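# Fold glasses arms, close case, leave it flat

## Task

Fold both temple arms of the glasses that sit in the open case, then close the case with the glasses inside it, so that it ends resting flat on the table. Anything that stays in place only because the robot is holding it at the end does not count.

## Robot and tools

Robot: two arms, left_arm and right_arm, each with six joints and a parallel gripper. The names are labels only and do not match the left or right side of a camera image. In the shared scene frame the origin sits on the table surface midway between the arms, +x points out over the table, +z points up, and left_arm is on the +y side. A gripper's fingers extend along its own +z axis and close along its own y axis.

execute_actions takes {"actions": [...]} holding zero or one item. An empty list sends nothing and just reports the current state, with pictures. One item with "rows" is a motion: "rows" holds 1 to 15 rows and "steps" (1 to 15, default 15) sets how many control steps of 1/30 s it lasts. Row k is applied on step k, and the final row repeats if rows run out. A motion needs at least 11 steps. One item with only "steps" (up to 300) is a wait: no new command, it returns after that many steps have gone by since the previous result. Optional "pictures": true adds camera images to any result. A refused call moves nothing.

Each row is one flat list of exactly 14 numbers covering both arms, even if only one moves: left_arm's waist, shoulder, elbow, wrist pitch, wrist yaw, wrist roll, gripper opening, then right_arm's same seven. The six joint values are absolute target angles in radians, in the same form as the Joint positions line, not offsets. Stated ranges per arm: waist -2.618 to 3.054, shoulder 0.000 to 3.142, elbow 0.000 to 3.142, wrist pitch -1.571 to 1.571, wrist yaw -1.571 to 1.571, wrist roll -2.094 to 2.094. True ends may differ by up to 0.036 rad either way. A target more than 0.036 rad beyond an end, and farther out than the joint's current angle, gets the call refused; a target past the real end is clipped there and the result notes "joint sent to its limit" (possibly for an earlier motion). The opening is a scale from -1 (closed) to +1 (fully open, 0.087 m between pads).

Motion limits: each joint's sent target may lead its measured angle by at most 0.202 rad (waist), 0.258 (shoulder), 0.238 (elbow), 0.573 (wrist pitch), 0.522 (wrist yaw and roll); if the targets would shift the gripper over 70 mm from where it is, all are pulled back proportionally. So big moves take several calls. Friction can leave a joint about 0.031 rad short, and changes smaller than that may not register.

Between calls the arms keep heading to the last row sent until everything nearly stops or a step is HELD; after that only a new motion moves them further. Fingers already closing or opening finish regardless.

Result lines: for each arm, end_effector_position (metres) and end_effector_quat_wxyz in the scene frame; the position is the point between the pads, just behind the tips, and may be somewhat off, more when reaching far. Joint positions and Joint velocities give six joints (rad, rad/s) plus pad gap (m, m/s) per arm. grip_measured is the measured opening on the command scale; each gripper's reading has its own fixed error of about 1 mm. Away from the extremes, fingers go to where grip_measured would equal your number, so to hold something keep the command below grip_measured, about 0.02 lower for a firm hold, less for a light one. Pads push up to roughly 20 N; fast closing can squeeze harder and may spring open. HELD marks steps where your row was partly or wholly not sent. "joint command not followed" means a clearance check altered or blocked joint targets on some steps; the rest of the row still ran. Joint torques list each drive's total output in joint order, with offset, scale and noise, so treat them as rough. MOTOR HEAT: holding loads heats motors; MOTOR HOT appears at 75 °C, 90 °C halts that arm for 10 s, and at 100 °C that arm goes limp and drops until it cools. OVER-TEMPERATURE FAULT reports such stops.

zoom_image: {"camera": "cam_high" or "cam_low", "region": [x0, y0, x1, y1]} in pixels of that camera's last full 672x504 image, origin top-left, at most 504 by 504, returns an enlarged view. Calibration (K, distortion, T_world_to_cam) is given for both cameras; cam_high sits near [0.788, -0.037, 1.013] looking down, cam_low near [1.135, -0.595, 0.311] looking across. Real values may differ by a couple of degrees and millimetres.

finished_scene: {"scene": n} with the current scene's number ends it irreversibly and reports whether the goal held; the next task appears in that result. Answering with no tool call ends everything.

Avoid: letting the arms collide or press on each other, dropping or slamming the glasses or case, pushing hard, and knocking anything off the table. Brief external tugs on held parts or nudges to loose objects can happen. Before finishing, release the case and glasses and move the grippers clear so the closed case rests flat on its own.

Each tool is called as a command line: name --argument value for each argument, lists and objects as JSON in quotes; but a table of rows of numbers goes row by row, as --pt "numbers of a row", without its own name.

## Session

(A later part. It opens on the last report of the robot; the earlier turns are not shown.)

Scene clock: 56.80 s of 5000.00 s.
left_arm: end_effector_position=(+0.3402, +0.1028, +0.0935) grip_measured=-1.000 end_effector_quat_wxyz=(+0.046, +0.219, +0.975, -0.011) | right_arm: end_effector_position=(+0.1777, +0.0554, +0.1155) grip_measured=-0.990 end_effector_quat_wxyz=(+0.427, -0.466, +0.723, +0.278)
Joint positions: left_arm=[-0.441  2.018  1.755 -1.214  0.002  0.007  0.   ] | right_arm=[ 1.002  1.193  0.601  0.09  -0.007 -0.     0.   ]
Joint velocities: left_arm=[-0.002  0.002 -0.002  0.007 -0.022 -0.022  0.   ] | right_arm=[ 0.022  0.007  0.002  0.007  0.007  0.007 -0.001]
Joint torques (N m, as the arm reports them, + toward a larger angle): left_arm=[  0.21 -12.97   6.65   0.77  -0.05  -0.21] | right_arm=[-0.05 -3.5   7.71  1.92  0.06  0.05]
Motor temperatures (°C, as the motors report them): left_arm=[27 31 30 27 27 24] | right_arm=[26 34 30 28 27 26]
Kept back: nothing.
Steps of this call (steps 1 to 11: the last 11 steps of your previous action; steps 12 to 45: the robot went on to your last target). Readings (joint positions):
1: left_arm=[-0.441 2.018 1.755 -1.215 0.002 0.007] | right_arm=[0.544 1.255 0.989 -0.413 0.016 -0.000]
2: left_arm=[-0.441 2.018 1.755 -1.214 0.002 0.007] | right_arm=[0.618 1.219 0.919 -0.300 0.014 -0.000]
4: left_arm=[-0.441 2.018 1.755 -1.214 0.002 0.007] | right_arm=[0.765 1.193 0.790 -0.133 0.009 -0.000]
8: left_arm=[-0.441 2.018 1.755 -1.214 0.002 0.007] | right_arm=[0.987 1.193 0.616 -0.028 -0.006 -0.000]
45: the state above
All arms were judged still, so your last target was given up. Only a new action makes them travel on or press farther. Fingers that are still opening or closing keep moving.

execute_actions --actions '[{"rows":[[-0.44,2.0,1.75,-1.2,0,0,-1,0.95,1.5,0.6,0.2,0,0,-1]]}]'

execute_actions --actions '[{"steps":30}]'

execute_actions --actions '[{"rows":[[-0.45,1.97,1.71,-1.19,0,0,-1,0.95,1.5,0.6,0.2,0,0,-1],[-0.46,1.94,1.67,-1.18,0,0,-1,0.95,1.5,0.6,0.2,0,0,-1],[-0.47,1.91,1.63,-1.17,0,0,-1,0.95,1.5,0.6,0.2,0,0,-1],[-0.48,1.88,1.59,-1.16,0,0,-1,0.95,1.5,0.6,0.2,0,0,-1],[-0.49,1.85,1.55,-1.15,0,0,-1,0.95,1.5,0.6,0.2,0,0,-1],[-0.5,1.82,1.51,-1.14,0,0,-1,0.95,1.5,0.6,0.2,0,0,-1],[-0.51,1.79,1.47,-1.13,0,0,-1,0.95,1.5,0.6,0.2,0,0,-1],[-0.52,1.76,1.43,-1.12,0,0,-1,0.95,1.5,0.6,0.2,0,0,-1],[-0.53,1.73,1.39,-1.11,0,0,-1,0.95,1.5,0.6,0.2,0,0,-1],[-0.54,1.7,1.35,-1.1,0,0,-1,0.95,1.5,0.6,0.2,0,0,-1],[-0.55,1.67,1.31,-1.1,0,0,-1,0.95,1.5,0.6,0.2,0,0,-1],[-0.56,1.64,1.27,-1.1,0,0,-1,0.95,1.5,0.6,0.2,0,0,-1],[-0.57,1.62,1.23,-1.1,0,0,-1,0.95,1.5,0.6,0.2,0,0,-1]]}]'

execute_actions --actions '[{"steps":35}]' --pictures true

zoom_image --camera "cam_low" --region '[260, 200, 380, 300]'

Scene clock: 58.70 s of 5000.00 s.
left_arm: end_effector_position=(+0.3402, +0.1028, +0.0935) grip_measured=-1.000 end_effector_quat_wxyz=(+0.046, +0.219, +0.975, -0.011) | right_arm: end_effector_position=(+0.1965, +0.0632, +0.0604) grip_measured=-0.990 end_effector_quat_wxyz=(+0.388, -0.468, +0.756, +0.243)
Joint positions: left_arm=[-0.441  2.018  1.755 -1.214  0.002  0.007  0.   ] | right_arm=[ 0.965  1.425  0.617  0.189 -0.007 -0.     0.   ]
Joint velocities: left_arm=[ 0.007 -0.027  0.007 -0.022 -0.051 -0.037  0.   ] | right_arm=[-0.173  1.639  0.002 -0.198  0.007 -0.022 -0.001]
Joint torques (N m, as the arm reports them, + toward a larger angle): left_arm=[  0.23 -12.97   6.64   0.77  -0.05  -0.22] | right_arm=[-0.25 -8.15  5.92  2.01  0.02  0.06]
Motor temperatures (°C, as the motors report them): left_arm=[27 31 30 26 27 24] | right_arm=[26 34 30 29 27 26]
Steps of this call (steps 1 to 53: nothing new was sent; steps 54 to 57: the first 4 steps of this action). Readings (joint positions):
54: left_arm=[-0.441 2.018 1.755 -1.214 0.002 0.007] | right_arm=[0.996 1.223 0.602 0.115 -0.009 -0.000]
55: left_arm=[-0.441 2.018 1.755 -1.214 0.002 0.007] | right_arm=[0.984 1.289 0.612 0.156 -0.009 -0.000]
57: the state above

Scene clock: 59.70 s of 5000.00 s.
left_arm: end_effector_position=(+0.3402, +0.1028, +0.0935) grip_measured=-1.000 end_effector_quat_wxyz=(+0.046, +0.219, +0.975, -0.011) | right_arm: end_effector_position=(+0.1938, +0.0525, +0.0259) grip_measured=-0.990 end_effector_quat_wxyz=(+0.352, -0.476, +0.776, +0.218)
Joint positions: left_arm=[-0.441  2.018  1.755 -1.214  0.002  0.007  0.   ] | right_arm=[ 0.959  1.508  0.602  0.19  -0.006 -0.     0.   ]
Joint velocities: left_arm=[-0.012  0.002 -0.007 -0.051 -0.007 -0.007  0.   ] | right_arm=[-0.017  0.002  0.002  0.007  0.037 -0.037  0.   ]
Joint torques (N m, as the arm reports them, + toward a larger angle): left_arm=[  0.2  -12.95   6.65   0.78  -0.06  -0.21] | right_arm=[-0.54 -7.1   6.63  1.74  0.07  0.04]
Motor temperatures (°C, as the motors report them): left_arm=[27 32 30 26 27 24] | right_arm=[26 34 30 29 27 26]
Kept back: nothing.
Steps of this call (steps 1 to 11: the last 11 steps of your previous action; steps 12 to 30: the robot went on to your last target). Readings (joint positions):
1: left_arm=[-0.441 2.018 1.755 -1.214 0.002 0.007] | right_arm=[0.961 1.471 0.614 0.181 -0.006 -0.000]
2: left_arm=[-0.441 2.018 1.755 -1.214 0.002 0.007] | right_arm=[0.959 1.497 0.608 0.173 -0.006 -0.000]
4: left_arm=[-0.441 2.018 1.755 -1.214 0.002 0.007] | right_arm=[0.959 1.508 0.602 0.162 -0.006 -0.000]
8: left_arm=[-0.441 2.018 1.755 -1.214 0.002 0.007] | right_arm=[0.959 1.508 0.602 0.180 -0.006 -0.000]
30: the state above
All arms were judged still, so your last target was given up. Only a new action makes them travel on or press farther. Fingers that are still opening or closing keep moving.

Scene clock: 59.83 s of 5000.00 s.
left_arm: end_effector_position=(+0.3301, +0.1046, +0.0924) grip_measured=-1.000 end_effector_quat_wxyz=(+0.053, +0.223, +0.973, -0.013) | right_arm: end_effector_position=(+0.1938, +0.0525, +0.0259) grip_measured=-0.990 end_effector_quat_wxyz=(+0.352, -0.476, +0.776, +0.218)
Joint positions: left_arm=[-0.449  1.962  1.671 -1.171  0.002  0.007  0.   ] | right_arm=[ 0.959  1.508  0.602  0.19  -0.006 -0.     0.   ]
Joint velocities: left_arm=[-0.178 -0.779 -1.004  0.256  0.139 -0.037  0.   ] | right_arm=[0.012 0.012 0.002 0.007 0.037 0.037 0.001]
Joint torques (N m, as the arm reports them, + toward a larger angle): left_arm=[ -1.48 -13.86   5.48   0.21  -0.04  -0.2 ] | right_arm=[-0.54 -7.08  6.63  1.78  0.06  0.05]
Motor temperatures (°C, as the motors report them): left_arm=[27 32 30 26 27 24] | right_arm=[26 34 30 29 27 26]
Steps of this call (steps 1 to 4: the first 4 steps of this action). Readings (joint positions):
1: left_arm=[-0.441 2.015 1.749 -1.209 0.002 0.007] | right_arm=[0.959 1.508 0.602 0.190 -0.006 -0.000]
2: left_arm=[-0.442 2.004 1.731 -1.199 0.002 0.007] | right_arm=[0.959 1.508 0.602 0.190 -0.006 -0.000]
4: the state above

Scene clock: 61.00 s of 5000.00 s.
left_arm: end_effector_position=(+0.2470, +0.1238, +0.0930) grip_measured=-1.000 end_effector_quat_wxyz=(+0.069, +0.267, +0.961, -0.001) | right_arm: end_effector_position=(+0.1908, +0.0503, +0.0232) grip_measured=-0.990 end_effector_quat_wxyz=(+0.344, -0.482, +0.776, +0.217)
Joint positions: left_arm=[-0.539  1.621  1.256 -1.072 -0.034  0.011  0.   ] | right_arm=[ 0.96   1.508  0.602  0.173 -0.015 -0.005  0.   ]
Joint velocities: left_arm=[-0.002  0.002 -0.007  0.022  0.007  0.022  0.   ] | right_arm=[-0.002 -0.007 -0.012 -0.022 -0.051  0.037 -0.   ]
Joint torques (N m, as the arm reports them, + toward a larger angle): left_arm=[-2.02 -7.92  4.74  0.38  0.27 -0.27] | right_arm=[-0.58 -7.09  6.68  1.87  0.17  0.09]
Motor temperatures (°C, as the motors report them): left_arm=[27 32 30 26 27 24] | right_arm=[26 34 30 30 27 26]
Kept back: nothing.
Steps of this call (steps 1 to 11: the last 11 steps of your previous action; steps 12 to 30: the robot went on to your last target; steps 31 to 35: nothing new was sent). Readings (joint positions):
1: left_arm=[-0.457 1.933 1.634 -1.163 0.002 0.007] | right_arm=[0.959 1.508 0.602 0.190 -0.006 -0.000]
2: left_arm=[-0.467 1.902 1.594 -1.156 0.002 0.007] | right_arm=[0.959 1.508 0.602 0.190 -0.006 -0.000]
4: left_arm=[-0.490 1.836 1.516 -1.139 -0.006 0.008] | right_arm=[0.959 1.508 0.602 0.188 -0.010 -0.000]
8: left_arm=[-0.527 1.697 1.373 -1.090 -0.016 0.008] | right_arm=[0.959 1.508 0.602 0.187 -0.014 -0.000]
35: the state above
All arms were judged still, so your last target was given up. Only a new action makes them travel on or press farther. Fingers that are still opening or closing keep moving.

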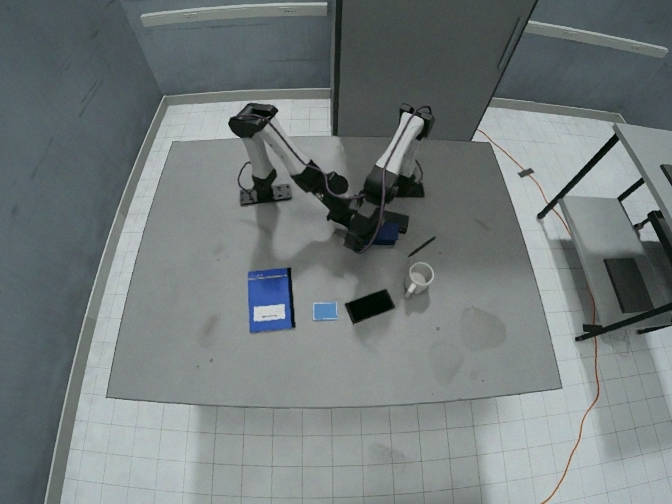

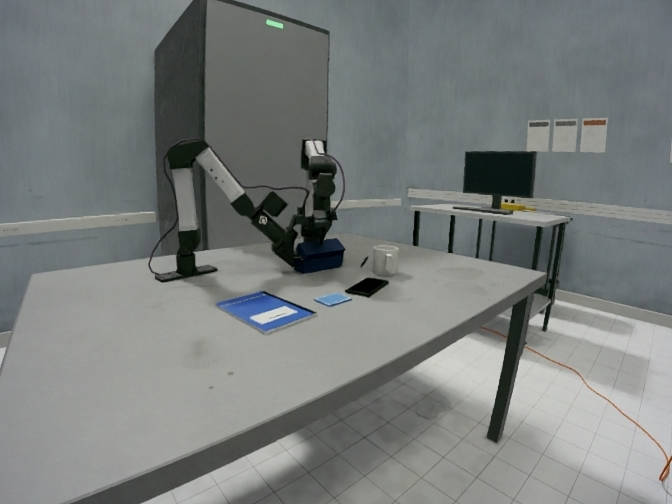

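Region (260, 200, 380, 300) of cam_low's 672x504 image, scaled by 4.200, with more detail than that image has.

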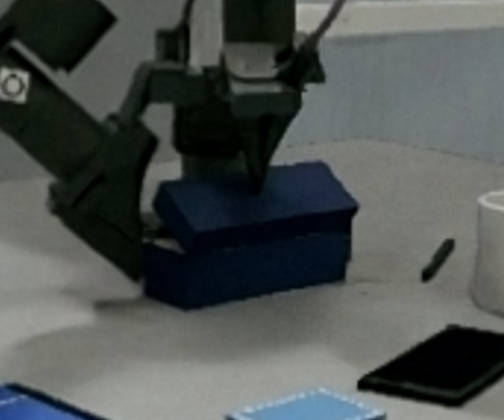

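Arms touch; retract right, press down.

execute_actions --actions '[{"rows":[[-0.53,1.62,1.25,-1.07,0,0,-1,1.15,1.3,0.6,0.0,0,0,-1]]}]'

execute_actions --actions '[{"rows":[[-0.53,1.66,1.24,-1.1,0,0,-1,0.3,1.1,0.9,-0.8,0,0,-1],[-0.53,1.69,1.23,-1.1,0,0,-1,0.3,1.1,0.9,-0.8,0,0,-1],[-0.53,1.72,1.22,-1.1,0,0,-1,0.3,1.1,0.9,-0.8,0,0,-1],[-0.53,1.75,1.21,-1.1,0,0,-1,0.3,1.1,0.9,-0.8,0,0,-1]]}]'

execute_actions --actions '[{"steps":35}]'

execute_actions --actions '[{"rows":[[-0.3,1.3,1.2,-1.1,0,0,-1,0.3,1.1,0.9,-0.8,0,0,-1]]}]'

execute_actions --actions '[{"steps":30}]' --pictures true

zoom_image --camera "cam_low" --region '[260, 200, 380, 300]'

zoom_image --camera "cam_high" --region '[290, 190, 430, 295]'

Scene clock: 61.93 s of 5000.00 s.
left_arm: end_effector_position=(+0.2462, +0.1222, +0.0929) grip_measured=-1.000 end_effector_quat_wxyz=(+0.067, +0.266, +0.961, -0.007) | right_arm: end_effector_position=(+0.1339, +0.0631, +0.0598) grip_measured=-0.990 end_effector_quat_wxyz=(+0.348, -0.535, +0.726, +0.257)
Joint positions: left_arm=[-0.538  1.621  1.256 -1.072 -0.022  0.01   0.   ] | right_arm=[ 1.127  1.344  0.598  0.069 -0.004 -0.001  0.   ]
Joint velocities: left_arm=[-0.002 -0.002  0.012  0.007  0.066 -0.007  0.   ] | right_arm=[ 0.867 -1.018  0.002 -0.022 -0.125 -0.095 -0.001]
Joint torques (N m, as the arm reports them, + toward a larger angle): left_arm=[ 0.62 -7.8   6.53  0.73  0.05 -0.22] | right_arm=[-2.34 -3.68  7.37  1.12  0.24  0.06]
Motor temperatures (°C, as the motors report them): left_arm=[27 32 30 26 27 24] | right_arm=[26 34 30 30 27 26]
Steps of this call (steps 1 to 24: nothing new was sent; steps 25 to 28: the first 4 steps of this action). Readings (joint positions):
25: left_arm=[-0.538 1.621 1.256 -1.072 -0.032 0.011] | right_arm=[0.983 1.483 0.602 0.142 -0.000 -0.002]
26: left_arm=[-0.538 1.621 1.256 -1.072 -0.029 0.010] | right_arm=[1.034 1.434 0.598 0.098 0.004 -0.001]
28: the state above

Scene clock: 62.43 s of 5000.00 s.
left_arm: end_effector_position=(+0.2422, +0.1222, +0.0816) grip_measured=-1.000 end_effector_quat_wxyz=(+0.041, +0.267, +0.963, -0.005) | right_arm: end_effector_position=(+0.1664, +0.0217, +0.1070) grip_measured=-0.990 end_effector_quat_wxyz=(+0.328, -0.494, +0.776, +0.214)
Joint positions: left_arm=[-0.538  1.664  1.254 -1.078 -0.011  0.008  0.   ] | right_arm=[ 0.986  1.201  0.763 -0.328 -0.015 -0.002  0.   ]
Joint velocities: left_arm=[-0.002  0.662 -0.105 -0.007  0.022 -0.007  0.   ] | right_arm=[-1.585 -0.852  1.477 -2.249  0.095  0.007 -0.001]
Joint torques (N m, as the arm reports them, + toward a larger angle): left_arm=[ 0.65 -4.48  3.64  0.36  0.04 -0.22] | right_arm=[-0.42 -6.16  8.13  1.46  0.09  0.05]
Motor temperatures (°C, as the motors report them): left_arm=[27 32 30 26 27 24] | right_arm=[26 34 30 30 27 26]
Steps of this call (steps 1 to 11: the last 11 steps of your previous action; steps 12 to 15: the first 4 steps of this action). Readings (joint positions):
12: left_arm=[-0.538 1.623 1.256 -1.074 -0.012 0.008] | right_arm=[1.134 1.287 0.624 -0.059 -0.015 -0.002]
13: left_arm=[-0.538 1.630 1.256 -1.076 -0.011 0.008] | right_arm=[1.092 1.261 0.664 -0.160 -0.017 -0.002]
15: the state above

Scene clock: 63.60 s of 5000.00 s.
left_arm: end_effector_position=(+0.2412, +0.1227, +0.0784) grip_measured=-1.000 end_effector_quat_wxyz=(+0.030, +0.267, +0.963, -0.002) | right_arm: end_effector_position=(+0.2606, -0.1630, +0.1279) grip_measured=-0.990 end_effector_quat_wxyz=(+0.280, -0.209, +0.935, +0.059)
Joint positions: left_arm=[-0.538  1.685  1.262 -1.089 -0.011  0.008  0.   ] | right_arm=[ 0.302  1.102  0.903 -0.791  0.008 -0.001  0.   ]
Joint velocities: left_arm=[ 0.002 -0.022  0.002  0.037 -0.125  0.051  0.   ] | right_arm=[ 0.007 -0.002 -0.007  0.022 -0.022  0.022  0.   ]
Joint torques (N m, as the arm reports them, + toward a larger angle): left_arm=[ 0.67 -3.06  2.36  0.44  0.05 -0.22] | right_arm=[-0.03 -3.2   7.36  1.25 -0.09  0.06]
Motor temperatures (°C, as the motors report them): left_arm=[27 32 30 26 27 24] | right_arm=[26 34 30 30 27 26]
Kept back: nothing.
Steps of this call (steps 1 to 11: the last 11 steps of your previous action; steps 12 to 35: the robot went on to your last target). Readings (joint positions):
1: left_arm=[-0.538 1.685 1.258 -1.085 -0.011 0.008] | right_arm=[0.927 1.174 0.811 -0.397 -0.014 -0.002]
2: left_arm=[-0.538 1.685 1.262 -1.089 -0.011 0.008] | right_arm=[0.862 1.148 0.849 -0.456 -0.013 -0.002]
4: left_arm=[-0.538 1.685 1.262 -1.089 -0.011 0.008] | right_arm=[0.716 1.112 0.894 -0.548 -0.010 -0.002]
8: left_arm=[-0.538 1.685 1.262 -1.089 -0.011 0.008] | right_arm=[0.416 1.102 0.903 -0.680 -0.004 -0.002]
35: the state above

Scene clock: 63.73 s of 5000.00 s.
left_arm: end_effector_position=(+0.2517, +0.1708, +0.1179) grip_measured=-1.000 end_effector_quat_wxyz=(+0.109, +0.173, +0.979, -0.019) | right_arm: end_effector_position=(+0.2606, -0.1630, +0.1279) grip_measured=-0.990 end_effector_quat_wxyz=(+0.280, -0.209, +0.935, +0.059)
Joint positions: left_arm=[-0.349  1.471  1.208 -1.085  0.002  0.007  0.   ] | right_arm=[ 0.302  1.102  0.903 -0.791  0.008 -0.001  0.   ]
Joint velocities: left_arm=[ 1.531 -2.098 -0.032 -0.095 -0.139 -0.051  0.   ] | right_arm=[ 0.007  0.002  0.012  0.037 -0.066  0.007 -0.001]
Joint torques (N m, as the arm reports them, + toward a larger angle): left_arm=[-3.09 -9.9   6.89  0.7   0.17 -0.2 ] | right_arm=[-0.15 -3.22  7.52  1.3  -0.1   0.07]
Motor temperatures (°C, as the motors report them): left_arm=[27 32 30 26 27 24] | right_arm=[26 34 31 30 27 26]
Steps of this call (steps 1 to 4: the first 4 steps of this action). Readings (joint positions):
1: left_arm=[-0.517 1.657 1.252 -1.082 -0.000 0.008] | right_arm=[0.302 1.102 0.903 -0.791 0.008 -0.001]
2: left_arm=[-0.470 1.607 1.229 -1.081 0.005 0.008] | right_arm=[0.302 1.102 0.903 -0.791 0.008 -0.001]
4: the state above

Scene clock: 64.73 s of 5000.00 s.
left_arm: end_effector_position=(+0.2512, +0.1882, +0.1624) grip_measured=-1.000 end_effector_quat_wxyz=(+0.200, +0.141, +0.969, -0.025) | right_arm: end_effector_position=(+0.2605, -0.1631, +0.1279) grip_measured=-0.990 end_effector_quat_wxyz=(+0.280, -0.209, +0.935, +0.059)
Joint positions: left_arm=[-0.291  1.284  1.208 -1.089 -0.007  0.005  0.   ] | right_arm=[ 0.302  1.102  0.903 -0.791  0.008 -0.001  0.   ]
Joint velocities: left_arm=[-0.002 -0.007 -0.012 -0.125  0.007 -0.066  0.   ] | right_arm=[-0.012  0.012 -0.007  0.051 -0.007 -0.022 -0.   ]
Joint torques (N m, as the arm reports them, + toward a larger angle): left_arm=[-0.59 -3.54  6.78  1.07  0.03 -0.2 ] | right_arm=[-0.06 -3.2   7.36  1.27 -0.06  0.05]
Motor temperatures (°C, as the motors report them): left_arm=[27 32 30 26 27 24] | right_arm=[26 34 31 30 27 26]
Kept back: nothing.
Steps of this call (steps 1 to 11: the last 11 steps of your previous action; steps 12 to 30: the robot went on to your last target). Readings (joint positions):
1: left_arm=[-0.308 1.402 1.208 -1.085 -0.004 0.006] | right_arm=[0.302 1.102 0.903 -0.791 0.008 -0.001]
2: left_arm=[-0.290 1.342 1.208 -1.084 -0.007 0.005] | right_arm=[0.302 1.102 0.903 -0.791 0.008 -0.001]
4: left_arm=[-0.290 1.276 1.208 -1.084 -0.007 0.005] | right_arm=[0.302 1.102 0.903 -0.791 0.008 -0.001]
8: left_arm=[-0.291 1.280 1.208 -1.087 -0.007 0.005] | right_arm=[0.302 1.102 0.903 -0.791 0.008 -0.001]
30: the state above
All arms were judged still, so your last target was given up. Only a new action makes them travel on or press farther. Fingers that are still opening or closing keep moving.

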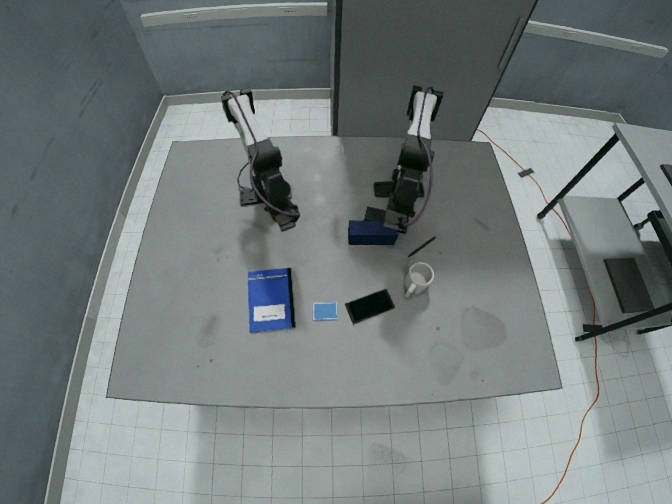

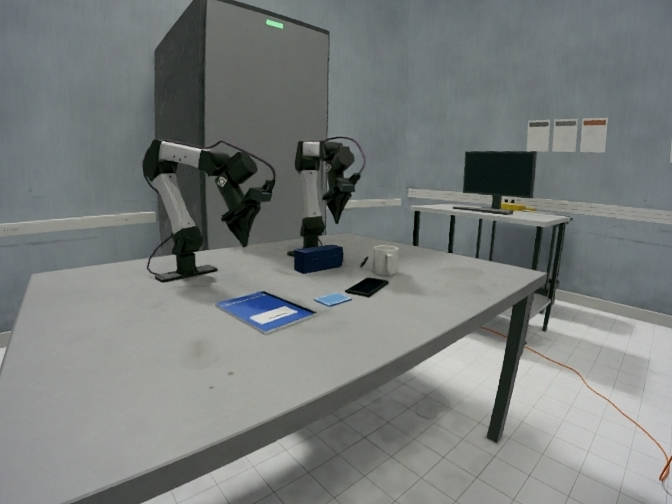

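Region (260, 200, 380, 300) of cam_low's 672x504 image, scaled by 4.200, with more detail than that image has.

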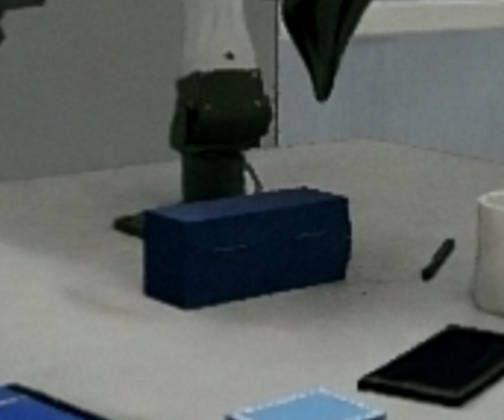

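Region (290, 190, 430, 295) of cam_high's 672x504 image, scaled by 3.600, with more detail than that image has; it fills the top 378 rows of this view, and the rest is white.

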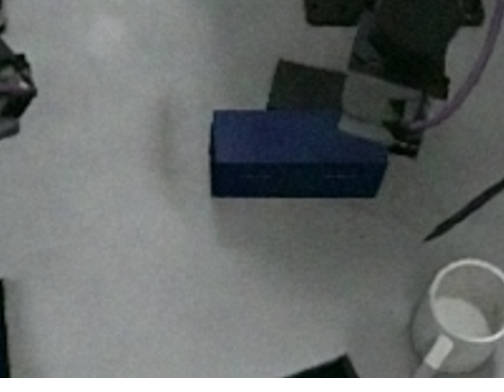

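finished_scene --scene 1

The scene is finished: the task was done.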